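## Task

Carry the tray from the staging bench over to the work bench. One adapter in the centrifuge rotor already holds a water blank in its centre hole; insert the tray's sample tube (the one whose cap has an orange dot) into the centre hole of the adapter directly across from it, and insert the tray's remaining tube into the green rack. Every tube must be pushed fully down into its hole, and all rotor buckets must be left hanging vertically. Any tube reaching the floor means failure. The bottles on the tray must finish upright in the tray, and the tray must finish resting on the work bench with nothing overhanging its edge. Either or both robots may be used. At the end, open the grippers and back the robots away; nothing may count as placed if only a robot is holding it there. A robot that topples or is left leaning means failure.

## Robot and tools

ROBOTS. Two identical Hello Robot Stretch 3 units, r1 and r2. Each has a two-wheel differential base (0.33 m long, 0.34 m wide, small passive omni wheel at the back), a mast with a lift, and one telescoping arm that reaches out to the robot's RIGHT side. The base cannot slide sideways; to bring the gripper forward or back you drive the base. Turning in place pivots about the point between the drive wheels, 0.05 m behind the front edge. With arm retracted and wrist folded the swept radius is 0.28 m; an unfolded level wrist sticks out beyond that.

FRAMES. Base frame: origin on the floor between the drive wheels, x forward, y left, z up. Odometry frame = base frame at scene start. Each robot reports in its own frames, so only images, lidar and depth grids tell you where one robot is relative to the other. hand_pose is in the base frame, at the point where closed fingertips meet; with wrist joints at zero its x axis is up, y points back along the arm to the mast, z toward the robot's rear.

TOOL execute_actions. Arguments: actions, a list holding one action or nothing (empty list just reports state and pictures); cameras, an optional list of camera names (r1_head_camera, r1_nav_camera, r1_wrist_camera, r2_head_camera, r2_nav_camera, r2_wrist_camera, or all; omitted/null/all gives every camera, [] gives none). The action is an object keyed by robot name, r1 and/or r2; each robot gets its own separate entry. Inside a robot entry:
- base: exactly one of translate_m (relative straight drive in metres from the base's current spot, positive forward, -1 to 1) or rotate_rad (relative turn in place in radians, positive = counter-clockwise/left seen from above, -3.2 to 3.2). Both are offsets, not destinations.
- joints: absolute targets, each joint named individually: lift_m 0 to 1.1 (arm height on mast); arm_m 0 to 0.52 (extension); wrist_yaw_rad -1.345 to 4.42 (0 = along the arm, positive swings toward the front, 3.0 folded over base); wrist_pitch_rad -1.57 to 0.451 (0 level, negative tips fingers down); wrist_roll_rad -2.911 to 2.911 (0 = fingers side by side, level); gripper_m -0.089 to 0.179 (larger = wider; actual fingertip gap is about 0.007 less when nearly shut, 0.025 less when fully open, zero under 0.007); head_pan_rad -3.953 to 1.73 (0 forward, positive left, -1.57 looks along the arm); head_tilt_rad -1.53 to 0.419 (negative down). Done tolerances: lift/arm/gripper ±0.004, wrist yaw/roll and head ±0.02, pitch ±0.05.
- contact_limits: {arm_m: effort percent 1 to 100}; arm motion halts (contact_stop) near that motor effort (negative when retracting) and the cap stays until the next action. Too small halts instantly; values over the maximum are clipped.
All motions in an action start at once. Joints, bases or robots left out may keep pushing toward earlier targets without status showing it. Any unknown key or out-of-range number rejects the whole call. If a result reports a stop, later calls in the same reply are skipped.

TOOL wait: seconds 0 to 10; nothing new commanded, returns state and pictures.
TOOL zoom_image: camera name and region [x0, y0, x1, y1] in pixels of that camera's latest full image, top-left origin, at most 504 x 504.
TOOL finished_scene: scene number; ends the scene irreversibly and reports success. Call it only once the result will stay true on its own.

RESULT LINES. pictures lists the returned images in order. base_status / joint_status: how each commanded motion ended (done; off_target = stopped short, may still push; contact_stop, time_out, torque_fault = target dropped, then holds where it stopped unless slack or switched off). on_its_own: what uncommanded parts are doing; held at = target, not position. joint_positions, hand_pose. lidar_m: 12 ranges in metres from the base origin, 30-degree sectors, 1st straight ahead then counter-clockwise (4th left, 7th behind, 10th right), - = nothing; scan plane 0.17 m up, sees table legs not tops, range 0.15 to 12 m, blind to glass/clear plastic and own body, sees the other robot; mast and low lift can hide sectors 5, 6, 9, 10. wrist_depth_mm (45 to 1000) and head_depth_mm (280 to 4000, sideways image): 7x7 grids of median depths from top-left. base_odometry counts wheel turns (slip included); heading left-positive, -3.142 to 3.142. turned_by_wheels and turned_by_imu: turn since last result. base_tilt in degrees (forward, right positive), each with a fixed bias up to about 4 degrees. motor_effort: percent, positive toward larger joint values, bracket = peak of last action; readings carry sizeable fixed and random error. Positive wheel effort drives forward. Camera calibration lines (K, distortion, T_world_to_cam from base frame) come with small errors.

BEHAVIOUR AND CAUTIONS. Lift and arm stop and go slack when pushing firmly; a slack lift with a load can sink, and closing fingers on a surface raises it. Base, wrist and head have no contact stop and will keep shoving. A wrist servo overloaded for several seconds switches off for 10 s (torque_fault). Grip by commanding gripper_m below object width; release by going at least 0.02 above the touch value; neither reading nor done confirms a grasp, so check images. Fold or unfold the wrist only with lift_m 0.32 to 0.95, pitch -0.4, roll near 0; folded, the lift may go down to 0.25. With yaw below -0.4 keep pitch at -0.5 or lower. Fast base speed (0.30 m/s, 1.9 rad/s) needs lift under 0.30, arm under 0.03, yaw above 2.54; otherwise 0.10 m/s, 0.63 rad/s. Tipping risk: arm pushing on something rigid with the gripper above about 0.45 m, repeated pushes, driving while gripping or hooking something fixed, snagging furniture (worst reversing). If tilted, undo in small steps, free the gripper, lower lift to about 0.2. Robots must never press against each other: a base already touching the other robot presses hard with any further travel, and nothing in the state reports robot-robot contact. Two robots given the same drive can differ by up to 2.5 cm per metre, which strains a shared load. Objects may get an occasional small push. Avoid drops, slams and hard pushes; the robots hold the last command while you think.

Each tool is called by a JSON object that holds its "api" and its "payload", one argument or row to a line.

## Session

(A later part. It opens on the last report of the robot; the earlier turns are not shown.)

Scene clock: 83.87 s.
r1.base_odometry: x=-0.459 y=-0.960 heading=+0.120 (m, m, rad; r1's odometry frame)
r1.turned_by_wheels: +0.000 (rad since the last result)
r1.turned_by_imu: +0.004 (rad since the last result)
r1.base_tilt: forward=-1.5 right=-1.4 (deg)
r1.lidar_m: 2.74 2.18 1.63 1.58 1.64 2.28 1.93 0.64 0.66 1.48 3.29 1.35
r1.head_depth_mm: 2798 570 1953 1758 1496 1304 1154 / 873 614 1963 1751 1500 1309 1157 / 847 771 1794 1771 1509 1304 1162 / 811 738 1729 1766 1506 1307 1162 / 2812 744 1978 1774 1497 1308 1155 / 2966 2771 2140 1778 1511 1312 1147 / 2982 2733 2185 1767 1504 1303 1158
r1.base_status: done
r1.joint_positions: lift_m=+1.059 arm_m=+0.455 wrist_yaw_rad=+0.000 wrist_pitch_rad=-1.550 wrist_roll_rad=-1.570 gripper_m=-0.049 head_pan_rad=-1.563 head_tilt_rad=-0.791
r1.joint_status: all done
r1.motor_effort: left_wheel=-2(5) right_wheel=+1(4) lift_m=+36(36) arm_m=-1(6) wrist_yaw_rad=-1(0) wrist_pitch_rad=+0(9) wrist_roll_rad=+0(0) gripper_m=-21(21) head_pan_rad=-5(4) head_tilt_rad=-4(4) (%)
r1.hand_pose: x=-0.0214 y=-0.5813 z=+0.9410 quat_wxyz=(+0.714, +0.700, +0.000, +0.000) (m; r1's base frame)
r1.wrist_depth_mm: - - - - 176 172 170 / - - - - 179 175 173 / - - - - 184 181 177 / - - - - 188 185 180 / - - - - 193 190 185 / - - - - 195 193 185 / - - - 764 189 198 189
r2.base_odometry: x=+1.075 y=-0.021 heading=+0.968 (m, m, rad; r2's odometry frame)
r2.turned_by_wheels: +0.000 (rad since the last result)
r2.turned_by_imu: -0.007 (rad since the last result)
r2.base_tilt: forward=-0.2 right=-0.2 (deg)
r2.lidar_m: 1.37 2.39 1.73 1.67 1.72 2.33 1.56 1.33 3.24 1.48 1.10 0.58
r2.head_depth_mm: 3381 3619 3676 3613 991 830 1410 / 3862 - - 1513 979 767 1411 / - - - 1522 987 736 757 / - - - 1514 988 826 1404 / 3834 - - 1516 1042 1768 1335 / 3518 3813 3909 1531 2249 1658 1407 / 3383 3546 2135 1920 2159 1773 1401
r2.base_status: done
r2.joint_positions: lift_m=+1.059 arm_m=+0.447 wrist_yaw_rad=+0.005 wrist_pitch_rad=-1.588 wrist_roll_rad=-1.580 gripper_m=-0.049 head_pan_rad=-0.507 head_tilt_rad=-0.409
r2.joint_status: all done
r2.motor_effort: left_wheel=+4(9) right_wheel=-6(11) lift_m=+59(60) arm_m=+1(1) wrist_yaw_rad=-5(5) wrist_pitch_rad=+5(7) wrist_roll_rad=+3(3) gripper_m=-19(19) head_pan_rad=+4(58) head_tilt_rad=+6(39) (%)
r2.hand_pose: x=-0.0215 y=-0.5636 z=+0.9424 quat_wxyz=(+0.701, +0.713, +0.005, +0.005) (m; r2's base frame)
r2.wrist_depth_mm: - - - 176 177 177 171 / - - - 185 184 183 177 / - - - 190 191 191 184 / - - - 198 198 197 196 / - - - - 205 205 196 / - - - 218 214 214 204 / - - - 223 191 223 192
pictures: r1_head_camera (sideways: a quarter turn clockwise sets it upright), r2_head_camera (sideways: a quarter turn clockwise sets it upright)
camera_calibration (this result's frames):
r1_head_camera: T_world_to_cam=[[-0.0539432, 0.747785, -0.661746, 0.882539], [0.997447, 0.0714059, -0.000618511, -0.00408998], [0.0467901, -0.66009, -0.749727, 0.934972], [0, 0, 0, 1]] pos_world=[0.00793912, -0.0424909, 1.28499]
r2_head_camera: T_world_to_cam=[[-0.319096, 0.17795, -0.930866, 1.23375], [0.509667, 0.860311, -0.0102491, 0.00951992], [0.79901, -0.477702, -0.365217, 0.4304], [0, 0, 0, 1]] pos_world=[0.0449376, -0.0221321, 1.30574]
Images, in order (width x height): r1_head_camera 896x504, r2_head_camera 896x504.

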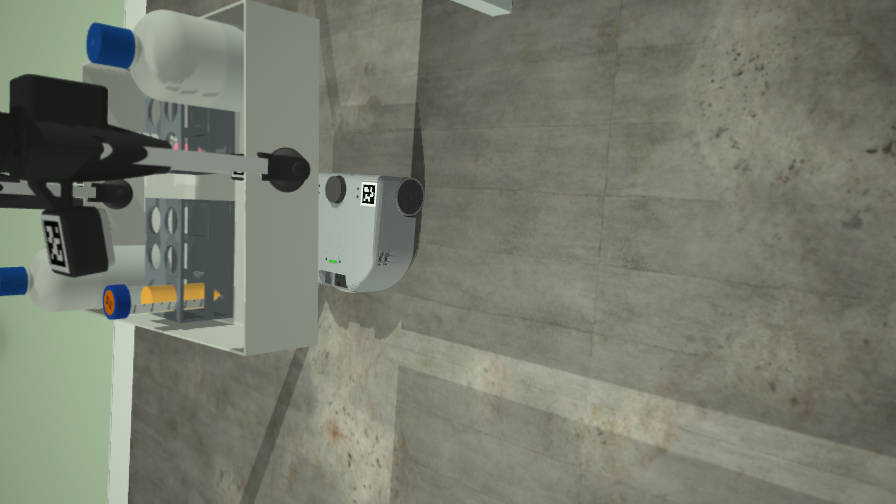

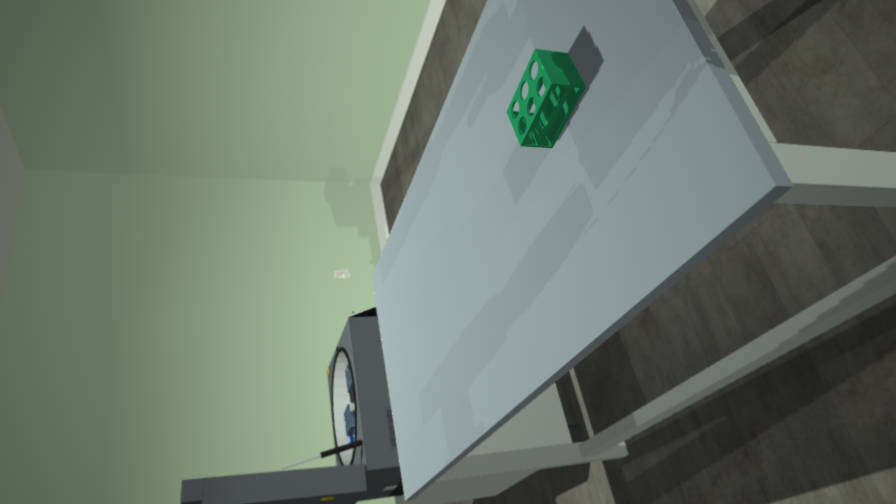

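{"api": "execute_actions", "payload": {
  "actions": [
    {"r1":{"base":{"translate_m":-1.0},"joints":{"arm_m":0.435}},"r2":{"base":{"translate_m":1.0},"joints":{"arm_m":0.432,"head_pan_rad":-1.57,"head_tilt_rad":-0.8}}}
  ],
  "cameras": ["r1_head_camera","r2_head_camera"]
}}

Scene clock: 101.03 s.
r1.base_odometry: x=-1.451 y=-1.080 heading=+0.120 (m, m, rad; r1's odometry frame)
r1.turned_by_wheels: +0.000 (rad since the last result)
r1.turned_by_imu: +0.004 (rad since the last result)
r1.base_tilt: forward=-1.5 right=-1.5 (deg)
r1.lidar_m: 2.31 2.22 1.65 1.59 1.66 2.31 1.46 0.98 1.11 1.08 1.13 0.66
r1.head_depth_mm: 2770 549 610 718 652 1293 1147 / - 678 614 714 652 1303 1161 / 823 763 797 713 1416 1298 1150 / 2751 738 618 715 1418 1294 1155 / 2801 714 621 719 1416 1303 1159 / 3005 1108 870 719 1437 1302 1157 / 2996 1109 857 722 1444 1305 1159
r1.base_status: done
r1.joint_positions: lift_m=+1.059 arm_m=+0.435 wrist_yaw_rad=+0.000 wrist_pitch_rad=-1.550 wrist_roll_rad=-1.572 gripper_m=-0.049 head_pan_rad=-1.563 head_tilt_rad=-0.791
r1.joint_status: all done
r1.motor_effort: left_wheel=-1(6) right_wheel=+0(7) lift_m=+36(36) arm_m=-1(7) wrist_yaw_rad=-1(1) wrist_pitch_rad=+0(15) wrist_roll_rad=+2(2) gripper_m=-21(21) head_pan_rad=-5(5) head_tilt_rad=-3(4) (%)
r1.hand_pose: x=-0.0214 y=-0.5613 z=+0.9410 quat_wxyz=(+0.714, +0.700, +0.001, +0.000) (m; r1's base frame)
r1.wrist_depth_mm: - - 319 312 176 174 170 / - - 326 317 181 177 174 / - - 332 326 185 181 178 / - - 343 336 188 185 181 / - - 352 267 192 189 186 / - - 361 - 195 194 187 / - - 375 368 188 196 189
r2.base_odometry: x=+1.641 y=+0.803 heading=+0.969 (m, m, rad; r2's odometry frame)
r2.turned_by_wheels: +0.000 (rad since the last result)
r2.turned_by_imu: -0.007 (rad since the last result)
r2.base_tilt: forward=-0.1 right=-0.2 (deg)
r2.lidar_m: 1.54 2.44 1.76 1.68 1.74 2.34 2.31 0.52 0.37 0.36 0.37 0.49
r2.head_depth_mm: 2765 2959 997 774 635 1273 1107 / 2697 2924 617 777 636 1270 1103 / - 903 612 774 634 1260 1107 / 1658 863 718 774 634 1232 1102 / 1381 765 691 775 633 1236 1101 / 2597 2805 715 772 633 1234 1087 / 2600 2873 990 771 634 1244 1101
r2.base_status: done
r2.joint_positions: lift_m=+1.059 arm_m=+0.432 wrist_yaw_rad=+0.006 wrist_pitch_rad=-1.588 wrist_roll_rad=-1.582 gripper_m=-0.049 head_pan_rad=-1.563 head_tilt_rad=-0.790
r2.joint_status: all done
r2.motor_effort: left_wheel=+3(8) right_wheel=-7(11) lift_m=+59(59) arm_m=+1(4) wrist_yaw_rad=-7(6) wrist_pitch_rad=+5(10) wrist_roll_rad=+4(4) gripper_m=-20(20) head_pan_rad=-4(57) head_tilt_rad=-6(37) (%)
r2.hand_pose: x=-0.0215 y=-0.5486 z=+0.9424 quat_wxyz=(+0.701, +0.713, +0.006, +0.006) (m; r2's base frame)
r2.wrist_depth_mm: - 318 317 176 177 177 171 / - 330 329 184 184 184 176 / - 338 340 190 191 190 182 / - 350 351 199 198 198 195 / - 365 365 - 206 206 198 / - 383 377 218 214 213 189 / - 402 391 224 188 223 196
pictures: r1_head_camera (sideways: a quarter turn clockwise sets it upright), r2_head_camera (sideways: a quarter turn clockwise sets it upright)
camera_calibration (this result's frames):
r1_head_camera: T_world_to_cam=[[-0.0539431, 0.747785, -0.661746, 0.882539], [0.997447, 0.0714058, -0.000618504, -0.00408999], [0.04679, -0.66009, -0.749728, 0.934972], [0, 0, 0, 1]] pos_world=[0.00793912, -0.0424909, 1.28499]
r2_head_camera: T_world_to_cam=[[-0.00486729, 0.685327, -0.728219, 0.967591], [0.999707, -0.0139269, -0.0197885, 0.0189424], [-0.0237035, -0.728102, -0.685058, 0.851554], [0, 0, 0, 1]] pos_world=[0.00595748, -0.0428338, 1.28836]
Images, in order (width x height): r1_head_camera 896x504, r2_head_camera 896x504.

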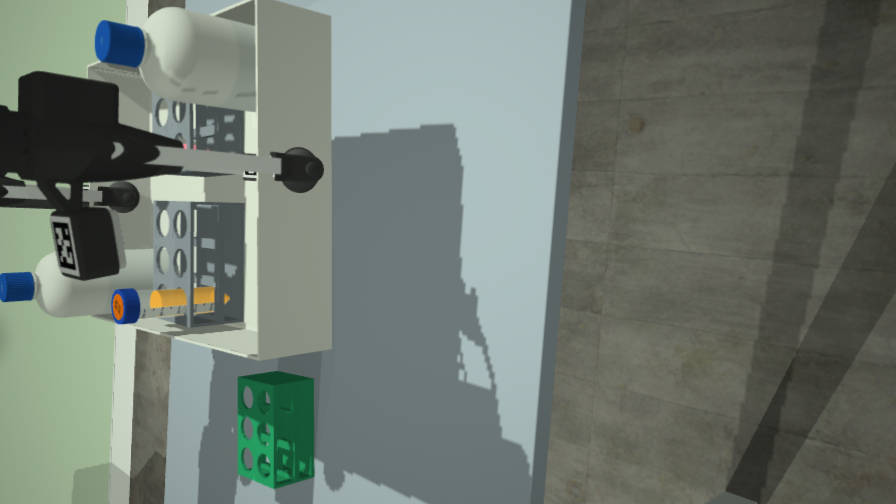

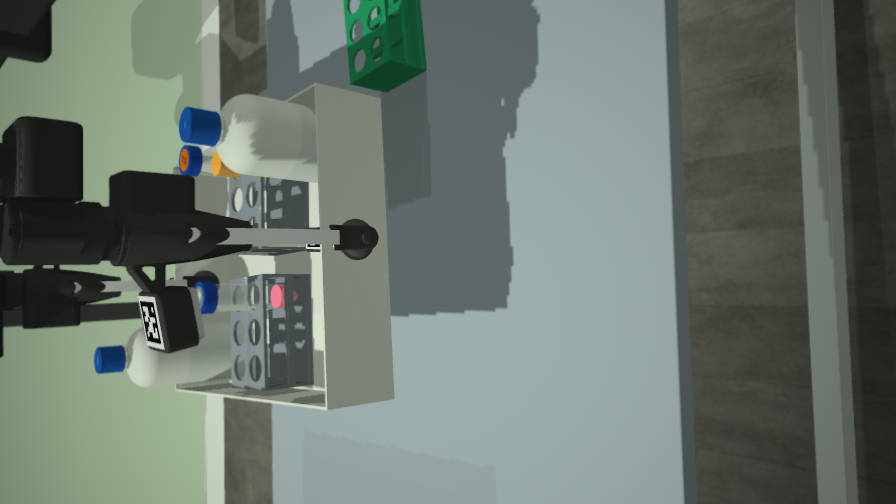

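{"api": "execute_actions", "payload": {
  "actions": [
    {"r1":{"joints":{"lift_m":0.924}},"r2":{"joints":{"lift_m":0.924}}}
  ],
  "cameras": []
}}

{"api": "execute_actions", "payload": {
  "actions": [
    {"r1":{"joints":{"gripper_m":0.06}},"r2":{"joints":{"gripper_m":0.06}}}
  ],
  "cameras": []
}}

{"api": "execute_actions", "payload": {
  "actions": [
    {"r1":{"joints":{"lift_m":1.05}},"r2":{"joints":{"lift_m":1.05}}}
  ],
  "cameras": ["r1_head_camera","r2_head_camera","r1_wrist_camera","r2_wrist_camera"]
}}

Scene clock: 104.53 s.
r1.base_odometry: x=-1.451 y=-1.080 heading=+0.120 (m, m, rad; r1's odometry frame)
r1.turned_by_wheels: +0.000 (rad since the last result)
r1.turned_by_imu: +0.000 (rad since the last result)
r1.base_tilt: forward=-1.5 right=-1.5 (deg)
r1.lidar_m: 2.32 2.22 1.65 1.59 1.66 2.31 1.46 0.97 1.11 1.08 1.13 0.66
r1.head_depth_mm: - 1069 821 700 650 1303 1152 / - - 665 696 649 1304 1152 / 791 933 810 698 1408 1296 1158 / 2836 898 813 701 1411 1303 1154 / 2959 1072 815 702 1412 1312 1159 / 2954 1119 870 720 1445 1309 1152 / 2975 1121 856 719 1448 1301 1153
r1.base_status: not commanded
r1.joint_positions: lift_m=+0.925 arm_m=+0.435 wrist_yaw_rad=+0.000 wrist_pitch_rad=-1.550 wrist_roll_rad=-1.572 gripper_m=-0.049 head_pan_rad=-1.563 head_tilt_rad=-0.791
r1.joint_status: all done
r1.motor_effort: left_wheel=-2(1) right_wheel=+0(0) lift_m=+12(30) arm_m=-1(1) wrist_yaw_rad=-1(1) wrist_pitch_rad=+0(0) wrist_roll_rad=+2(1) gripper_m=-22(21) head_pan_rad=-5(5) head_tilt_rad=-3(4) (%)
r1.hand_pose: x=-0.0214 y=-0.5613 z=+0.8066 quat_wxyz=(+0.714, +0.700, +0.001, +0.000) (m; r1's base frame)
r1.wrist_depth_mm: 982 192 188 184 176 173 171 / 969 196 193 186 180 178 174 / - 202 197 194 184 181 177 / - 208 203 199 189 185 181 / - 213 210 199 193 189 185 / - 220 216 - 197 194 186 / - 227 223 217 187 199 189
r2.base_odometry: x=+1.641 y=+0.803 heading=+0.969 (m, m, rad; r2's odometry frame)
r2.turned_by_wheels: +0.000 (rad since the last result)
r2.turned_by_imu: +0.000 (rad since the last result)
r2.base_tilt: forward=-0.2 right=-0.2 (deg)
r2.lidar_m: 1.53 2.45 1.76 1.69 1.74 2.34 2.31 0.52 0.37 0.36 0.37 0.49
r2.head_depth_mm: 2657 3009 - - 621 1259 1110 / 2694 - 921 728 634 1263 1108 / 2563 - 803 709 635 1273 1101 / 2617 861 902 728 634 1245 1100 / 763 1584 871 711 634 1231 1104 / 2611 2915 951 750 631 1236 1076 / 2615 2880 984 770 632 1239 1103
r2.base_status: not commanded
r2.joint_positions: lift_m=+0.924 arm_m=+0.432 wrist_yaw_rad=+0.006 wrist_pitch_rad=-1.588 wrist_roll_rad=-1.582 gripper_m=-0.049 head_pan_rad=-1.563 head_tilt_rad=-0.790
r2.joint_status: all done
r2.motor_effort: left_wheel=+3(3) right_wheel=-7(7) lift_m=+43(51) arm_m=+0(1) wrist_yaw_rad=-6(7) wrist_pitch_rad=+5(5) wrist_roll_rad=+4(4) gripper_m=-20(20) head_pan_rad=-4(5) head_tilt_rad=-5(6) (%)
r2.hand_pose: x=-0.0215 y=-0.5486 z=+0.8069 quat_wxyz=(+0.701, +0.713, +0.006, +0.006) (m; r2's base frame)
r2.wrist_depth_mm: 189 189 188 176 177 177 171 / 196 195 194 184 184 183 176 / 202 201 201 190 190 189 182 / 209 209 207 198 198 197 195 / 218 217 216 - 206 205 198 / 226 225 225 218 214 214 204 / 234 234 234 222 189 223 195
pictures: none
No camera images: the call's "cameras" was empty. Leave "cameras" out to get every camera's image.

Scene clock: 106.13 s.
r1.base_odometry: x=-1.451 y=-1.080 heading=+0.120 (m, m, rad; r1's odometry frame)
r1.turned_by_wheels: +0.000 (rad since the last result)
r1.turned_by_imu: +0.000 (rad since the last result)
r1.base_tilt: forward=-1.4 right=-1.5 (deg)
r1.lidar_m: 2.32 2.22 1.65 1.60 1.66 2.31 1.46 0.97 1.11 1.08 1.13 0.66
r1.head_depth_mm: - 1066 819 700 651 1309 1161 / - - 671 694 651 1303 1146 / 794 937 817 695 1405 1297 1151 / 2873 894 818 701 1416 1303 1147 / 2914 1118 821 700 1416 1302 1159 / 2944 1111 868 720 1447 1315 1158 / 3017 1110 860 719 1444 1294 1155
r1.base_status: not commanded
r1.joint_positions: lift_m=+0.925 arm_m=+0.435 wrist_yaw_rad=+0.000 wrist_pitch_rad=-1.548 wrist_roll_rad=-1.572 gripper_m=+0.060 head_pan_rad=-1.563 head_tilt_rad=-0.791
r1.joint_status: all done
r1.motor_effort: left_wheel=-2(3) right_wheel=+1(1) lift_m=+12(12) arm_m=-1(1) wrist_yaw_rad=-1(1) wrist_pitch_rad=-1(1) wrist_roll_rad=+1(1) gripper_m=+0(86) head_pan_rad=-5(5) head_tilt_rad=-3(4) (%)
r1.hand_pose: x=-0.0214 y=-0.5620 z=+0.8065 quat_wxyz=(+0.715, +0.699, +0.001, +0.000) (m; r1's base frame)
r1.wrist_depth_mm: 938 191 189 184 181 179 174 / 957 196 193 187 186 183 178 / - 201 199 195 190 187 180 / - 207 204 199 195 193 184 / - 213 210 204 199 197 193 / - 218 215 211 206 202 194 / - 226 223 217 183 209 199
r2.base_odometry: x=+1.641 y=+0.803 heading=+0.969 (m, m, rad; r2's odometry frame)
r2.turned_by_wheels: +0.000 (rad since the last result)
r2.turned_by_imu: +0.000 (rad since the last result)
r2.base_tilt: forward=-0.1 right=-0.2 (deg)
r2.lidar_m: 1.54 2.43 1.76 1.68 1.73 2.34 2.31 0.52 0.37 0.36 0.37 0.50
r2.head_depth_mm: 2711 3015 - - 620 1264 1108 / 2692 - 920 732 635 1257 1105 / 2632 - 831 707 634 1259 1102 / 2596 861 892 722 633 1230 1100 / 758 2790 871 715 633 1228 1098 / 2629 2908 949 752 631 1233 1076 / 2625 2887 991 772 633 1233 1098
r2.base_status: not commanded
r2.joint_positions: lift_m=+0.924 arm_m=+0.432 wrist_yaw_rad=+0.002 wrist_pitch_rad=-1.568 wrist_roll_rad=-1.576 gripper_m=+0.060 head_pan_rad=-1.563 head_tilt_rad=-0.790
r2.joint_status: all done
r2.motor_effort: left_wheel=+2(4) right_wheel=-4(7) lift_m=+44(43) arm_m=+1(1) wrist_yaw_rad=-2(7) wrist_pitch_rad=+0(5) wrist_roll_rad=+2(4) gripper_m=+0(81) head_pan_rad=-5(4) head_tilt_rad=-5(5) (%)
r2.hand_pose: x=-0.0214 y=-0.5536 z=+0.8064 quat_wxyz=(+0.708, +0.707, +0.003, +0.002) (m; r2's base frame)
r2.wrist_depth_mm: 186 187 187 185 186 187 181 / 193 193 194 192 193 192 165 / 199 199 201 197 198 200 171 / 207 207 208 206 205 206 205 / 214 215 212 213 212 213 187 / 222 222 225 221 221 220 190 / 230 231 231 227 182 228 198
pictures: none
No camera images: the call's "cameras" was empty. Leave "cameras" out to get every camera's image.

Scene clock: 108.10 s.
r1.base_odometry: x=-1.451 y=-1.080 heading=+0.120 (m, m, rad; r1's odometry frame)
r1.turned_by_wheels: +0.000 (rad since the last result)
r1.turned_by_imu: +0.000 (rad since the last result)
r1.base_tilt: forward=-1.4 right=-1.5 (deg)
r1.lidar_m: 2.32 2.22 1.65 1.59 1.66 2.31 1.47 0.97 1.12 1.08 1.13 0.67
r1.head_depth_mm: 2772 1108 824 699 652 1307 1154 / - 1113 676 696 651 1306 1154 / 795 959 819 697 1406 1301 1155 / 2829 917 817 700 1422 1307 1152 / 2923 1121 818 700 1404 1307 1152 / 2938 1113 873 720 1444 1303 1160 / 2977 1119 853 719 1444 1305 1152
r1.base_status: not commanded
r1.joint_positions: lift_m=+1.049 arm_m=+0.435 wrist_yaw_rad=+0.000 wrist_pitch_rad=-1.547 wrist_roll_rad=-1.572 gripper_m=+0.060 head_pan_rad=-1.563 head_tilt_rad=-0.791
r1.joint_status: all done
r1.motor_effort: left_wheel=-3(2) right_wheel=+2(1) lift_m=+32(34) arm_m=-1(1) wrist_yaw_rad=-1(1) wrist_pitch_rad=-1(1) wrist_roll_rad=+2(2) gripper_m=-1(1) head_pan_rad=-5(5) head_tilt_rad=-4(4) (%)
r1.hand_pose: x=-0.0214 y=-0.5621 z=+0.9312 quat_wxyz=(+0.715, +0.699, +0.001, +0.000) (m; r1's base frame)
r1.wrist_depth_mm: - - 309 301 293 264 210 / - - 315 309 303 295 241 / - - 321 317 312 300 247 / - - 328 327 319 313 308 / - - 339 335 323 297 262 / - - 352 335 245 299 268 / - - 360 349 199 282 282
r2.base_odometry: x=+1.641 y=+0.803 heading=+0.969 (m, m, rad; r2's odometry frame)
r2.turned_by_wheels: +0.000 (rad since the last result)
r2.turned_by_imu: +0.000 (rad since the last result)
r2.base_tilt: forward=-0.2 right=-0.3 (deg)
r2.lidar_m: 1.54 2.44 1.76 1.68 1.73 2.33 2.31 0.52 0.37 0.36 0.37 0.49
r2.head_depth_mm: 2778 2971 1001 777 636 1260 1108 / 2709 3004 996 733 636 1263 1101 / - 3026 910 706 635 1266 1106 / 768 2877 967 727 635 1237 1096 / 1306 2814 868 716 633 1241 1106 / 2609 2898 952 745 634 1238 1079 / 2646 2892 991 769 630 1223 1100
r2.base_status: not commanded
r2.joint_positions: lift_m=+1.050 arm_m=+0.432 wrist_yaw_rad=+0.002 wrist_pitch_rad=-1.568 wrist_roll_rad=-1.575 gripper_m=+0.060 head_pan_rad=-1.563 head_tilt_rad=-0.790
r2.joint_status: all done
r2.motor_effort: left_wheel=+3(3) right_wheel=-5(4) lift_m=+50(53) arm_m=+1(0) wrist_yaw_rad=-2(2) wrist_pitch_rad=-1(0) wrist_roll_rad=+2(2) gripper_m=+0(0) head_pan_rad=-4(5) head_tilt_rad=-6(6) (%)
r2.hand_pose: x=-0.0214 y=-0.5538 z=+0.9321 quat_wxyz=(+0.708, +0.706, +0.003, +0.002) (m; r2's base frame)
r2.wrist_depth_mm: 310 306 306 303 305 275 293 / - 316 315 314 314 275 256 / - 326 327 326 326 312 327 / - 338 338 338 337 306 337 / - 350 347 344 346 313 347 / - 362 367 356 222 301 292 / - 381 378 373 211 375 380
pictures: r1_head_camera (sideways: a quarter turn clockwise sets it upright), r1_wrist_camera, r2_head_camera (sideways: a quarter turn clockwise sets it upright), r2_wrist_camera
camera_calibration (this result's frames):
r1_head_camera: T_world_to_cam=[[-0.0539432, 0.747785, -0.661746, 0.882539], [0.997447, 0.0714059, -0.000618511, -0.00408998], [0.0467901, -0.66009, -0.749727, 0.934972], [0, 0, 0, 1]] pos_world=[0.00793912, -0.0424909, 1.28499]
r1_wrist_camera: T_world_to_cam=[[0.0194584, -0.999794, -0.00570032, -0.550937], [-0.988585, -0.0200916, 0.149321, -0.129977], [-0.149405, 0.0027297, -0.988772, 1.08431], [0, 0, 0, 1]] pos_world=[0.0442278, -0.556395, 1.0884]
r2_head_camera: T_world_to_cam=[[-0.00486471, 0.685362, -0.728186, 0.967548], [0.999707, -0.0139302, -0.0197895, 0.0189437], [-0.0237068, -0.728069, -0.685093, 0.851599], [0, 0, 0, 1]] pos_world=[0.0059573, -0.0428332, 1.28836]
r2_wrist_camera: T_world_to_cam=[[-0.0256614, -0.99967, 0.00113146, -0.554786], [-0.972757, 0.0252314, 0.230449, -0.195978], [-0.230401, 0.00481299, -0.973084, 1.07409], [0, 0, 0, 1]] pos_world=[0.0425946, -0.554828, 1.09097]
Images, in order (width x height): r1_head_camera 896x504, r1_wrist_camera 644x364, r2_head_camera 896x504, r2_wrist_camera 644x364.

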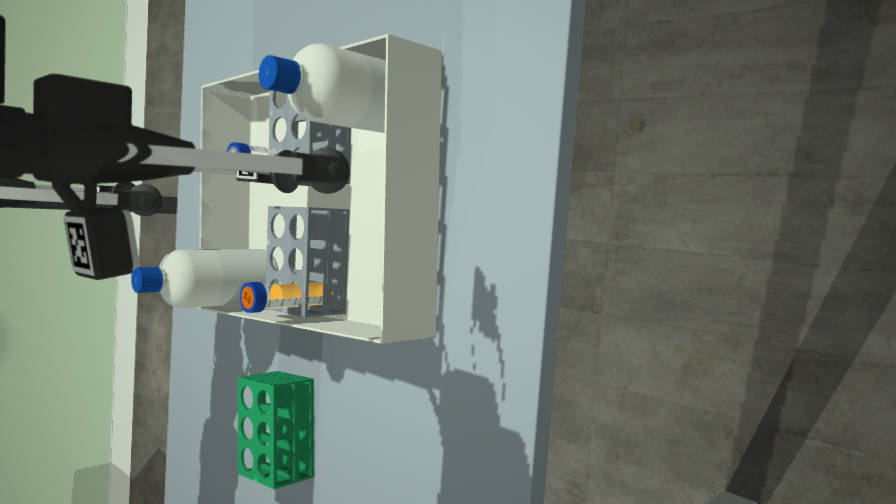

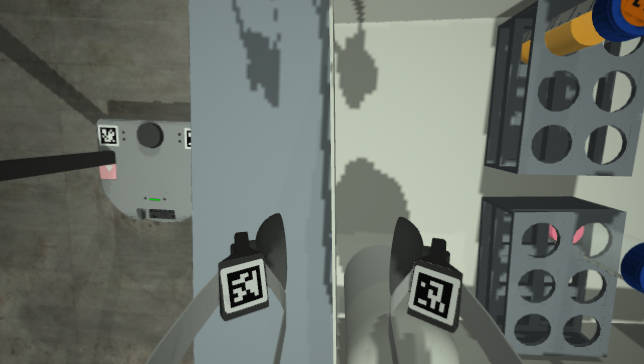

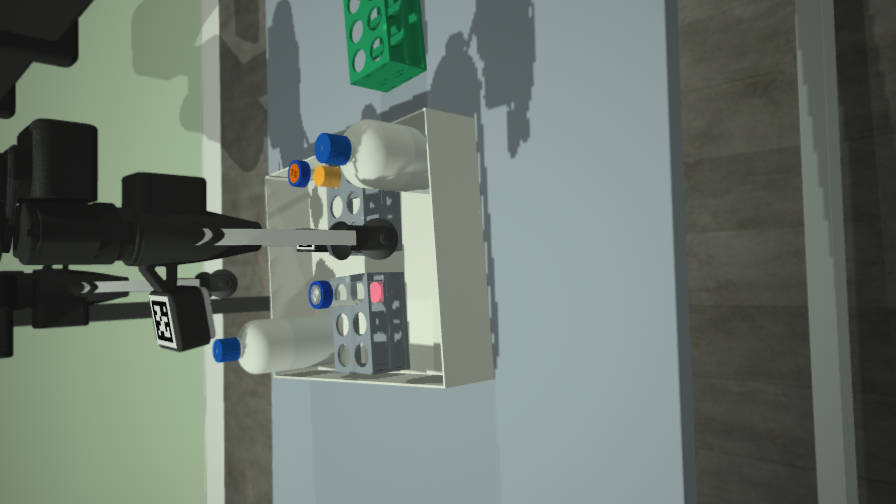

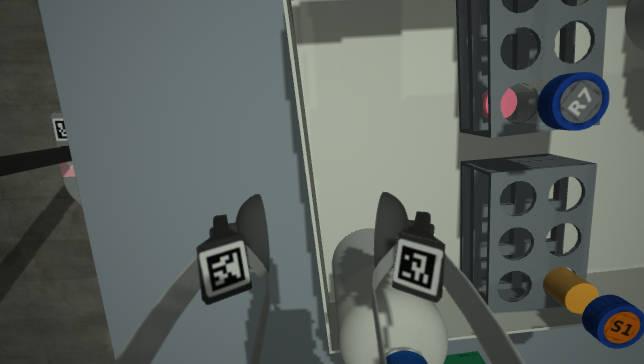

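{"api": "execute_actions", "payload": {
  "actions": [
    {"r1":{"base":{"translate_m":0.13},"joints":{"arm_m":0.3,"wrist_pitch_rad":-0.8,"wrist_roll_rad":0,"gripper_m":0.085}},"r2":{"base":{"translate_m":0.063},"joints":{"arm_m":0.3,"wrist_pitch_rad":-0.8,"wrist_roll_rad":0,"gripper_m":0.085}}}
  ],
  "cameras": ["r1_wrist_camera","r2_wrist_camera"]
}}

Scene clock: 114.00 s.
r1.base_odometry: x=-1.322 y=-1.064 heading=+0.120 (m, m, rad; r1's odometry frame)
r1.turned_by_wheels: +0.000 (rad since the last result)
r1.turned_by_imu: +0.000 (rad since the last result)
r1.base_tilt: forward=-1.5 right=-1.4 (deg)
r1.lidar_m: 2.19 2.22 1.65 1.59 1.66 2.30 1.47 1.10 1.12 1.08 0.57 2.41
r1.head_depth_mm: 2930 1107 817 682 652 1305 1149 / - 1110 829 684 1404 1307 1156 / 2885 890 818 687 1415 1312 1160 / 2919 1116 857 718 1419 1309 1156 / 2902 1113 856 718 1434 1310 1157 / 2944 1113 856 719 1434 1295 1154 / 3014 2642 875 721 1410 1159 1157
r1.base_status: done
r1.joint_positions: lift_m=+1.049 arm_m=+0.300 wrist_yaw_rad=+0.000 wrist_pitch_rad=-0.815 wrist_roll_rad=-0.004 gripper_m=+0.085 head_pan_rad=-1.563 head_tilt_rad=-0.791
r1.joint_status: all done
r1.motor_effort: left_wheel=-3(2) right_wheel=+2(5) lift_m=+32(32) arm_m=-4(6) wrist_yaw_rad=-1(1) wrist_pitch_rad=+6(8) wrist_roll_rad=+2(3) gripper_m=+0(83) head_pan_rad=-5(4) head_tilt_rad=-4(3) (%)
r1.hand_pose: x=-0.0215 y=-0.6035 z=+0.9849 quat_wxyz=(+0.651, +0.281, -0.648, -0.280) (m; r1's base frame)
r1.wrist_depth_mm: - - 661 629 648 - - / - 569 566 396 504 501 555 / - 499 476 457 488 428 484 / 459 436 428 391 384 376 423 / 409 404 410 394 386 377 366 / 376 375 - 366 369 362 237 / 346 340 341 333 334 326 232
r2.base_odometry: x=+1.677 y=+0.855 heading=+0.969 (m, m, rad; r2's odometry frame)
r2.turned_by_wheels: +0.000 (rad since the last result)
r2.turned_by_imu: +0.000 (rad since the last result)
r2.base_tilt: forward=-0.2 right=-0.3 (deg)
r2.lidar_m: 1.53 2.45 1.76 1.68 1.74 2.35 2.37 0.51 0.37 0.35 0.37 0.49
r2.head_depth_mm: 2793 2985 991 755 633 1271 1109 / - 3045 842 708 634 1258 1109 / - 3008 951 727 633 1257 1103 / 2586 - 898 720 634 1232 1102 / 2666 2934 888 749 635 1233 1097 / 2643 2943 992 770 633 1222 1076 / 2620 2911 982 768 632 1237 1098
r2.base_status: done
r2.joint_positions: lift_m=+1.050 arm_m=+0.300 wrist_yaw_rad=+0.001 wrist_pitch_rad=-0.816 wrist_roll_rad=-0.005 gripper_m=+0.085 head_pan_rad=-1.563 head_tilt_rad=-0.790
r2.joint_status: all done
r2.motor_effort: left_wheel=+3(8) right_wheel=-3(7) lift_m=+50(50) arm_m=-1(1) wrist_yaw_rad=-1(2) wrist_pitch_rad=+5(6) wrist_roll_rad=+2(2) gripper_m=+0(78) head_pan_rad=-4(5) head_tilt_rad=-6(6) (%)
r2.hand_pose: x=-0.0214 y=-0.6032 z=+0.9852 quat_wxyz=(+0.651, +0.282, -0.647, -0.280) (m; r2's base frame)
r2.wrist_depth_mm: - - - - - - - / 582 570 409 498 502 552 551 / 514 513 480 503 499 487 494 / 460 461 432 396 385 412 423 / 419 417 400 394 396 388 354 / 387 384 371 379 374 233 360 / 358 355 348 349 349 298 343
pictures: r1_wrist_camera, r2_wrist_camera
camera_calibration (this result's frames):
r1_wrist_camera: T_world_to_cam=[[-0.999358, -0.0354178, -0.00543528, -0.0321975], [-0.0260136, 0.821436, -0.569708, 1.09778], [0.0246425, -0.569201, -0.821829, 0.631687], [0, 0, 0, 1]] pos_world=[-0.0191859, -0.543342, 1.14438]
r2_wrist_camera: T_world_to_cam=[[-0.999662, 0.0181047, -0.0186625, 0.00830259], [0.0249973, 0.866709, -0.498187, 1.0398], [0.00715544, -0.498485, -0.866869, 0.722846], [0, 0, 0, 1]] pos_world=[-0.0228647, -0.541025, 1.14478]
Images, in order (width x height): r1_wrist_camera 644x364, r2_wrist_camera 644x364.

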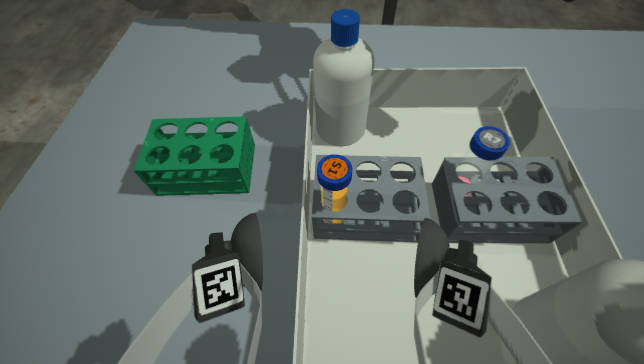

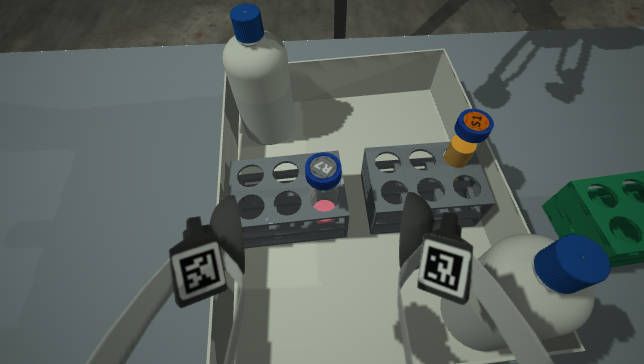

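{"api": "execute_actions", "payload": {
  "actions": [
    {"r1":{"joints":{"arm_m":0.43,"lift_m":0.99}},"r2":{"joints":{"arm_m":0.405,"lift_m":0.99}}}
  ],
  "cameras": ["r1_wrist_camera","r2_wrist_camera","r1_head_camera","r2_head_camera"]
}}

Scene clock: 117.47 s.
r1.base_odometry: x=-1.322 y=-1.064 heading=+0.120 (m, m, rad; r1's odometry frame)
r1.turned_by_wheels: +0.000 (rad since the last result)
r1.turned_by_imu: +0.000 (rad since the last result)
r1.base_tilt: forward=-1.4 right=-1.6 (deg)
r1.lidar_m: 2.19 2.23 1.64 1.59 1.67 2.31 1.47 1.09 1.12 1.08 0.57 2.41
r1.head_depth_mm: 2676 1110 818 681 650 1303 1156 / - 966 828 685 1405 1298 1153 / 2856 879 817 689 1404 1313 1160 / 2836 1119 856 717 1411 1307 1154 / 2914 1115 855 719 1449 1315 1152 / 2940 1120 856 721 1435 1309 1150 / 2987 2670 873 718 1413 1165 1156
r1.base_status: not commanded
r1.joint_positions: lift_m=+0.991 arm_m=+0.430 wrist_yaw_rad=+0.000 wrist_pitch_rad=-0.814 wrist_roll_rad=-0.003 gripper_m=+0.085 head_pan_rad=-1.563 head_tilt_rad=-0.791
r1.joint_status: all done
r1.motor_effort: left_wheel=-2(3) right_wheel=+2(2) lift_m=+8(28) arm_m=+4(5) wrist_yaw_rad=-1(1) wrist_pitch_rad=+6(6) wrist_roll_rad=+2(2) gripper_m=+0(0) head_pan_rad=-5(5) head_tilt_rad=-4(3) (%)
r1.hand_pose: x=-0.0215 y=-0.7330 z=+0.9267 quat_wxyz=(+0.650, +0.281, -0.648, -0.280) (m; r1's base frame)
r1.wrist_depth_mm: - - - - - - - / - 488 482 253 463 463 463 / 427 428 419 264 365 348 352 / 388 347 374 327 371 170 305 / 305 290 333 332 336 290 259 / 315 306 - 194 253 253 243 / 291 289 289 232 237 260 244
r2.base_odometry: x=+1.677 y=+0.855 heading=+0.969 (m, m, rad; r2's odometry frame)
r2.turned_by_wheels: +0.000 (rad since the last result)
r2.turned_by_imu: +0.000 (rad since the last result)
r2.base_tilt: forward=-0.1 right=-0.2 (deg)
r2.lidar_m: 1.53 2.45 1.76 1.69 1.74 2.34 2.38 0.52 0.37 0.35 0.37 0.49
r2.head_depth_mm: 2612 - 959 749 635 1265 1104 / - 2950 808 707 634 1269 1108 / - 3043 949 727 636 1254 1103 / 2587 - 896 721 634 1228 1102 / 2604 2940 887 748 633 1235 1095 / 2628 2932 986 773 633 1229 1077 / 2612 2926 987 770 633 1238 1103
r2.base_status: not commanded
r2.joint_positions: lift_m=+0.990 arm_m=+0.405 wrist_yaw_rad=+0.001 wrist_pitch_rad=-0.815 wrist_roll_rad=-0.004 gripper_m=+0.085 head_pan_rad=-1.563 head_tilt_rad=-0.790
r2.joint_status: all done
r2.motor_effort: left_wheel=+2(3) right_wheel=-3(3) lift_m=+34(44) arm_m=+4(5) wrist_yaw_rad=-1(1) wrist_pitch_rad=+5(5) wrist_roll_rad=+1(2) gripper_m=+0(0) head_pan_rad=-4(4) head_tilt_rad=-6(6) (%)
r2.hand_pose: x=-0.0214 y=-0.7078 z=+0.9259 quat_wxyz=(+0.651, +0.281, -0.647, -0.280) (m; r2's base frame)
r2.wrist_depth_mm: - - - - - - - / 485 484 265 390 394 393 465 / 431 427 303 408 418 193 418 / 391 387 356 378 378 226 366 / 355 354 302 287 311 277 338 / 326 326 288 255 291 281 282 / 302 297 274 290 292 291 257
pictures: r1_head_camera (sideways: a quarter turn clockwise sets it upright), r1_wrist_camera, r2_head_camera (sideways: a quarter turn clockwise sets it upright), r2_wrist_camera
camera_calibration (this result's frames):
r1_head_camera: T_world_to_cam=[[-0.0539424, 0.747785, -0.661746, 0.882539], [0.997447, 0.0714048, -0.000618507, -0.00408998], [0.0467894, -0.66009, -0.749727, 0.934972], [0, 0, 0, 1]] pos_world=[0.00793908, -0.0424909, 1.28499]
r1_wrist_camera: T_world_to_cam=[[-0.999377, -0.0347723, -0.00601315, -0.0360938], [-0.0251279, 0.82086, -0.570576, 1.17141], [0.0247762, -0.57007, -0.821223, 0.508883], [0, 0, 0, 1]] pos_world=[-0.0192446, -0.672717, 1.08607]
r2_head_camera: T_world_to_cam=[[-0.00474759, 0.685591, -0.727972, 0.967268], [0.999705, -0.0140974, -0.0197964, 0.0189526], [-0.0238347, -0.727851, -0.685321, 0.851896], [0, 0, 0, 1]] pos_world=[0.00594984, -0.0428289, 1.28834]
r2_wrist_camera: T_world_to_cam=[[-0.999639, 0.0187741, -0.0192451, 0.0100902], [0.0258758, 0.866161, -0.499095, 1.10143], [0.0072993, -0.499413, -0.866333, 0.61814], [0, 0, 0, 1]] pos_world=[-0.0229259, -0.645501, 1.08543]
Images, in order (width x height): r1_head_camera 896x504, r1_wrist_camera 644x364, r2_head_camera 896x504, r2_wrist_camera 644x364.

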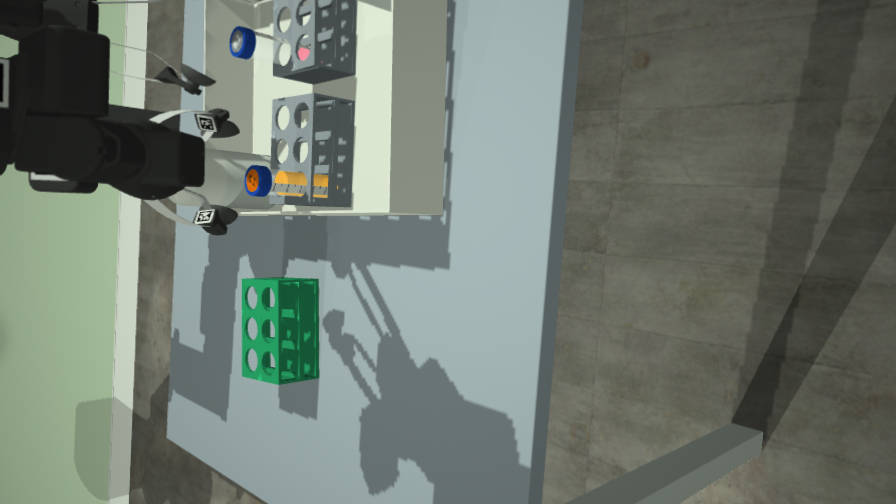

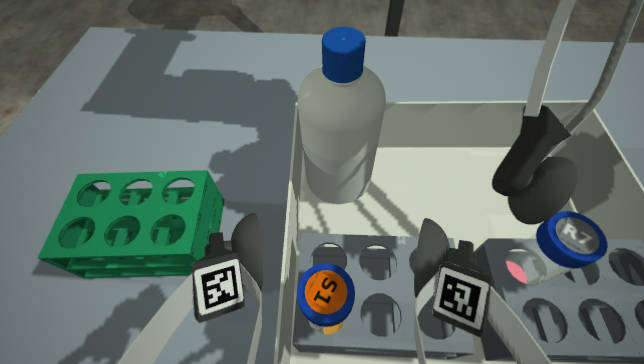

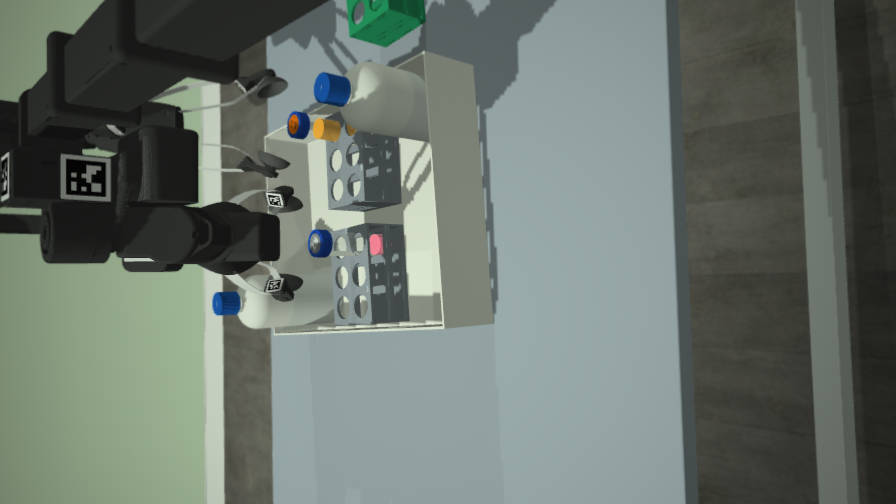

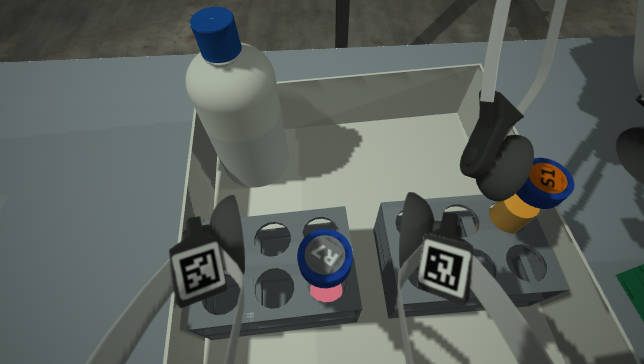

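{"api": "execute_actions", "payload": {
  "actions": [
    {"r1":{"base":{"translate_m":0.006},"joints":{"arm_m":0.426,"lift_m":0.94,"gripper_m":0.07}},"r2":{"joints":{"lift_m":0.94,"gripper_m":0.07}}}
  ],
  "cameras": ["r1_wrist_camera","r2_wrist_camera"]
}}

{"api": "execute_actions", "payload": {
  "actions": [
    {"r1":{"joints":{"gripper_m":-0.01}},"r2":{"joints":{"gripper_m":-0.01}}}
  ],
  "cameras": ["r1_wrist_camera","r2_wrist_camera"]
}}

Scene clock: 121.20 s.
r1.base_odometry: x=-1.316 y=-1.064 heading=+0.120 (m, m, rad; r1's odometry frame)
r1.turned_by_wheels: +0.000 (rad since the last result)
r1.turned_by_imu: +0.000 (rad since the last result)
r1.base_tilt: forward=-1.5 right=-1.4 (deg)
r1.lidar_m: 2.19 2.22 1.65 1.59 1.66 2.30 1.48 1.10 1.12 1.08 0.57 2.39
r1.head_depth_mm: - 948 815 684 650 1312 1158 / - 949 815 683 1403 1304 1155 / 2802 - 808 688 1407 1309 1148 / 2880 1117 868 718 1412 1310 1156 / 2908 1114 858 719 1441 1313 1161 / 2944 1116 874 719 1453 1305 1161 / 2996 2773 879 720 1406 1154 1156
r1.base_status: done
r1.joint_positions: lift_m=+0.941 arm_m=+0.426 wrist_yaw_rad=+0.000 wrist_pitch_rad=-0.814 wrist_roll_rad=-0.003 gripper_m=+0.070 head_pan_rad=-1.563 head_tilt_rad=-0.791
r1.joint_status: all done
r1.motor_effort: left_wheel=-2(4) right_wheel=+2(5) lift_m=+8(6) arm_m=-4(5) wrist_yaw_rad=-1(0) wrist_pitch_rad=+6(6) wrist_roll_rad=+1(2) gripper_m=+0(64) head_pan_rad=-5(5) head_tilt_rad=-6(3) (%)
r1.hand_pose: x=-0.0215 y=-0.7297 z=+0.8767 quat_wxyz=(+0.650, +0.281, -0.648, -0.280) (m; r1's base frame)
r1.wrist_depth_mm: - 471 470 209 440 443 433 / 411 407 401 226 312 323 291 / 367 353 357 266 336 343 284 / 257 258 314 307 312 302 163 / 255 257 282 219 227 225 220 / 266 264 - 150 206 212 201 / 243 243 243 210 226 224 193
r2.base_odometry: x=+1.677 y=+0.855 heading=+0.969 (m, m, rad; r2's odometry frame)
r2.turned_by_wheels: +0.000 (rad since the last result)
r2.turned_by_imu: +0.000 (rad since the last result)
r2.base_tilt: forward=-0.2 right=-0.2 (deg)
r2.lidar_m: 1.53 2.45 1.76 1.69 1.74 2.35 2.37 0.52 0.37 0.35 0.37 0.49
r2.head_depth_mm: 2662 3004 - 729 637 1264 1104 / 2602 - 831 707 634 1268 1102 / 756 - 947 728 634 1261 1101 / 2621 2875 862 722 633 1231 1098 / 2613 2951 886 748 634 1237 1100 / 2629 2889 989 770 633 1240 1078 / 2630 2898 982 770 633 1239 1096
r2.base_status: not commanded
r2.joint_positions: lift_m=+0.940 arm_m=+0.405 wrist_yaw_rad=+0.001 wrist_pitch_rad=-0.815 wrist_roll_rad=-0.004 gripper_m=+0.070 head_pan_rad=-1.563 head_tilt_rad=-0.790
r2.joint_status: all done
r2.motor_effort: left_wheel=+3(2) right_wheel=-3(3) lift_m=+34(33) arm_m=+4(4) wrist_yaw_rad=-1(0) wrist_pitch_rad=+4(5) wrist_roll_rad=+1(1) gripper_m=+0(59) head_pan_rad=-4(4) head_tilt_rad=-5(5) (%)
r2.hand_pose: x=-0.0214 y=-0.7078 z=+0.8759 quat_wxyz=(+0.651, +0.281, -0.647, -0.280) (m; r2's base frame)
r2.wrist_depth_mm: - 445 221 452 449 420 428 / 404 404 249 359 370 345 383 / 365 355 301 352 351 197 193 / 329 322 321 249 276 235 231 / 300 288 266 163 281 231 227 / 276 265 206 215 259 235 227 / 253 244 245 248 247 246 239
pictures: r1_wrist_camera, r2_wrist_camera
camera_calibration (this result's frames):
r1_wrist_camera: T_world_to_cam=[[-0.999377, -0.0347723, -0.00601272, -0.0362793], [-0.0251277, 0.82085, -0.570591, 1.14016], [0.0247763, -0.570085, -0.821212, 0.469696], [0, 0, 0, 1]] pos_world=[-0.0192446, -0.669392, 1.03607]
r2_wrist_camera: T_world_to_cam=[[-0.999639, 0.018774, -0.0192451, 0.009128], [0.0258759, 0.866158, -0.499101, 1.07648], [0.00729919, -0.499418, -0.86633, 0.574815], [0, 0, 0, 1]] pos_world=[-0.0229259, -0.645502, 1.03543]
Images, in order (width x height): r1_wrist_camera 644x364, r2_wrist_camera 644x364.

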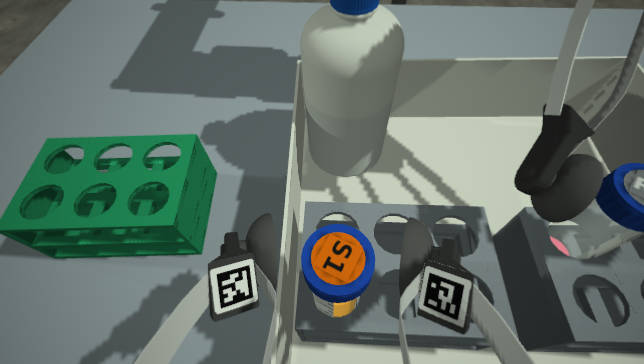

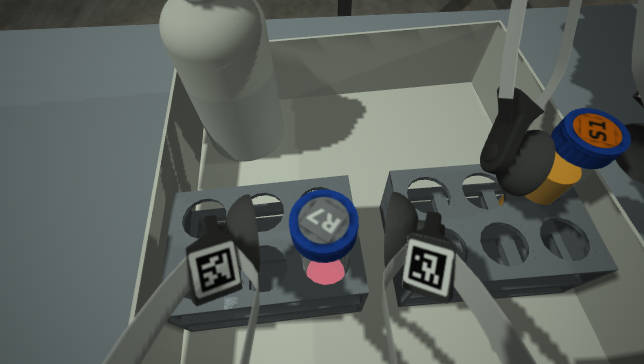

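Scene clock: 122.50 s.
r1.base_odometry: x=-1.316 y=-1.064 heading=+0.120 (m, m, rad; r1's odometry frame)
r1.turned_by_wheels: +0.000 (rad since the last result)
r1.turned_by_imu: +0.000 (rad since the last result)
r1.base_tilt: forward=-1.4 right=-1.4 (deg)
r1.lidar_m: 2.18 2.22 1.65 1.59 1.66 2.31 1.47 1.10 1.11 1.08 0.57 2.39
r1.head_depth_mm: - 783 816 681 651 1308 1157 / - 952 826 685 1402 1311 1160 / 2816 - 796 687 1417 1314 1145 / 2898 1116 874 720 1408 1306 1156 / 2905 1109 859 720 1443 1307 1146 / 2939 1114 876 721 1436 1307 1155 / 2999 2777 876 716 1411 1158 1160
r1.base_status: not commanded
r1.joint_positions: lift_m=+0.941 arm_m=+0.426 wrist_yaw_rad=+0.000 wrist_pitch_rad=-0.814 wrist_roll_rad=-0.003 gripper_m=-0.009 head_pan_rad=-1.563 head_tilt_rad=-0.791
r1.joint_status: all done
r1.motor_effort: left_wheel=-2(2) right_wheel=+2(2) lift_m=+8(8) arm_m=-4(4) wrist_yaw_rad=-1(1) wrist_pitch_rad=+6(6) wrist_roll_rad=+1(2) gripper_m=-16(97) head_pan_rad=-5(5) head_tilt_rad=-4(3) (%)
r1.hand_pose: x=-0.0215 y=-0.7297 z=+0.8767 quat_wxyz=(+0.650, +0.281, -0.648, -0.280) (m; r1's base frame)
r1.wrist_depth_mm: - 468 468 209 440 445 435 / 405 403 405 226 312 321 299 / 362 364 358 265 338 346 171 / 261 258 311 308 310 310 161 / 258 254 284 184 225 223 210 / 265 264 263 140 203 219 200 / 246 243 243 211 219 218 195
r2.base_odometry: x=+1.677 y=+0.855 heading=+0.969 (m, m, rad; r2's odometry frame)
r2.turned_by_wheels: +0.000 (rad since the last result)
r2.turned_by_imu: +0.000 (rad since the last result)
r2.base_tilt: forward=-0.2 right=-0.2 (deg)
r2.lidar_m: 1.53 2.44 1.75 1.69 1.74 2.34 2.37 0.52 0.37 0.35 0.37 0.49
r2.head_depth_mm: 2665 3031 - 731 636 1269 1108 / 2558 - 809 708 635 1260 1096 / 756 - 947 729 636 1263 1108 / 2646 2875 864 721 631 1234 1102 / 2639 2921 886 747 633 1229 1103 / 2616 2929 986 770 633 1231 1086 / 2616 2900 983 770 630 1231 1098
r2.base_status: not commanded
r2.joint_positions: lift_m=+0.940 arm_m=+0.405 wrist_yaw_rad=+0.001 wrist_pitch_rad=-0.815 wrist_roll_rad=-0.004 gripper_m=-0.009 head_pan_rad=-1.563 head_tilt_rad=-0.790
r2.joint_status: all done
r2.motor_effort: left_wheel=+3(2) right_wheel=-3(3) lift_m=+34(34) arm_m=+4(4) wrist_yaw_rad=-1(1) wrist_pitch_rad=+5(4) wrist_roll_rad=+1(1) gripper_m=-14(88) head_pan_rad=-5(4) head_tilt_rad=-5(5) (%)
r2.hand_pose: x=-0.0214 y=-0.7078 z=+0.8759 quat_wxyz=(+0.651, +0.281, -0.647, -0.280) (m; r2's base frame)
r2.wrist_depth_mm: - 445 221 454 443 424 432 / 406 408 249 361 374 341 380 / 365 355 302 352 349 329 186 / 330 321 321 249 276 242 222 / 301 289 256 160 247 231 225 / 275 216 205 219 258 236 229 / 253 246 245 248 247 246 237
pictures: r1_wrist_camera, r2_wrist_camera
camera_calibration (this result's frames):
r1_wrist_camera: T_world_to_cam=[[-0.999377, -0.0347722, -0.00601262, -0.0362793], [-0.0251276, 0.82085, -0.570591, 1.14016], [0.0247761, -0.570085, -0.821212, 0.469696], [0, 0, 0, 1]] pos_world=[-0.0192446, -0.669392, 1.03607]
r2_wrist_camera: T_world_to_cam=[[-0.999639, 0.0187736, -0.0192451, 0.00912771], [0.0258755, 0.866158, -0.499101, 1.07648], [0.00729939, -0.499418, -0.86633, 0.574815], [0, 0, 0, 1]] pos_world=[-0.0229259, -0.645502, 1.03543]
Images, in order (width x height): r1_wrist_camera 644x364, r2_wrist_camera 644x364.

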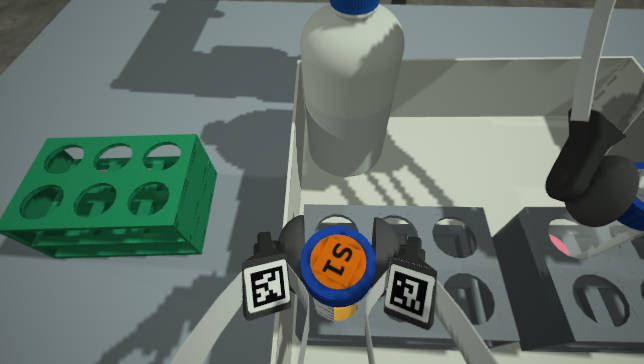

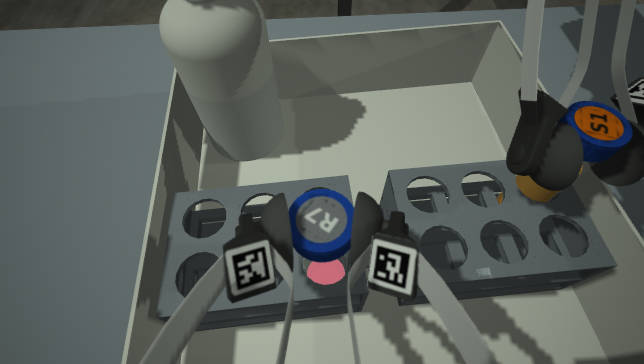

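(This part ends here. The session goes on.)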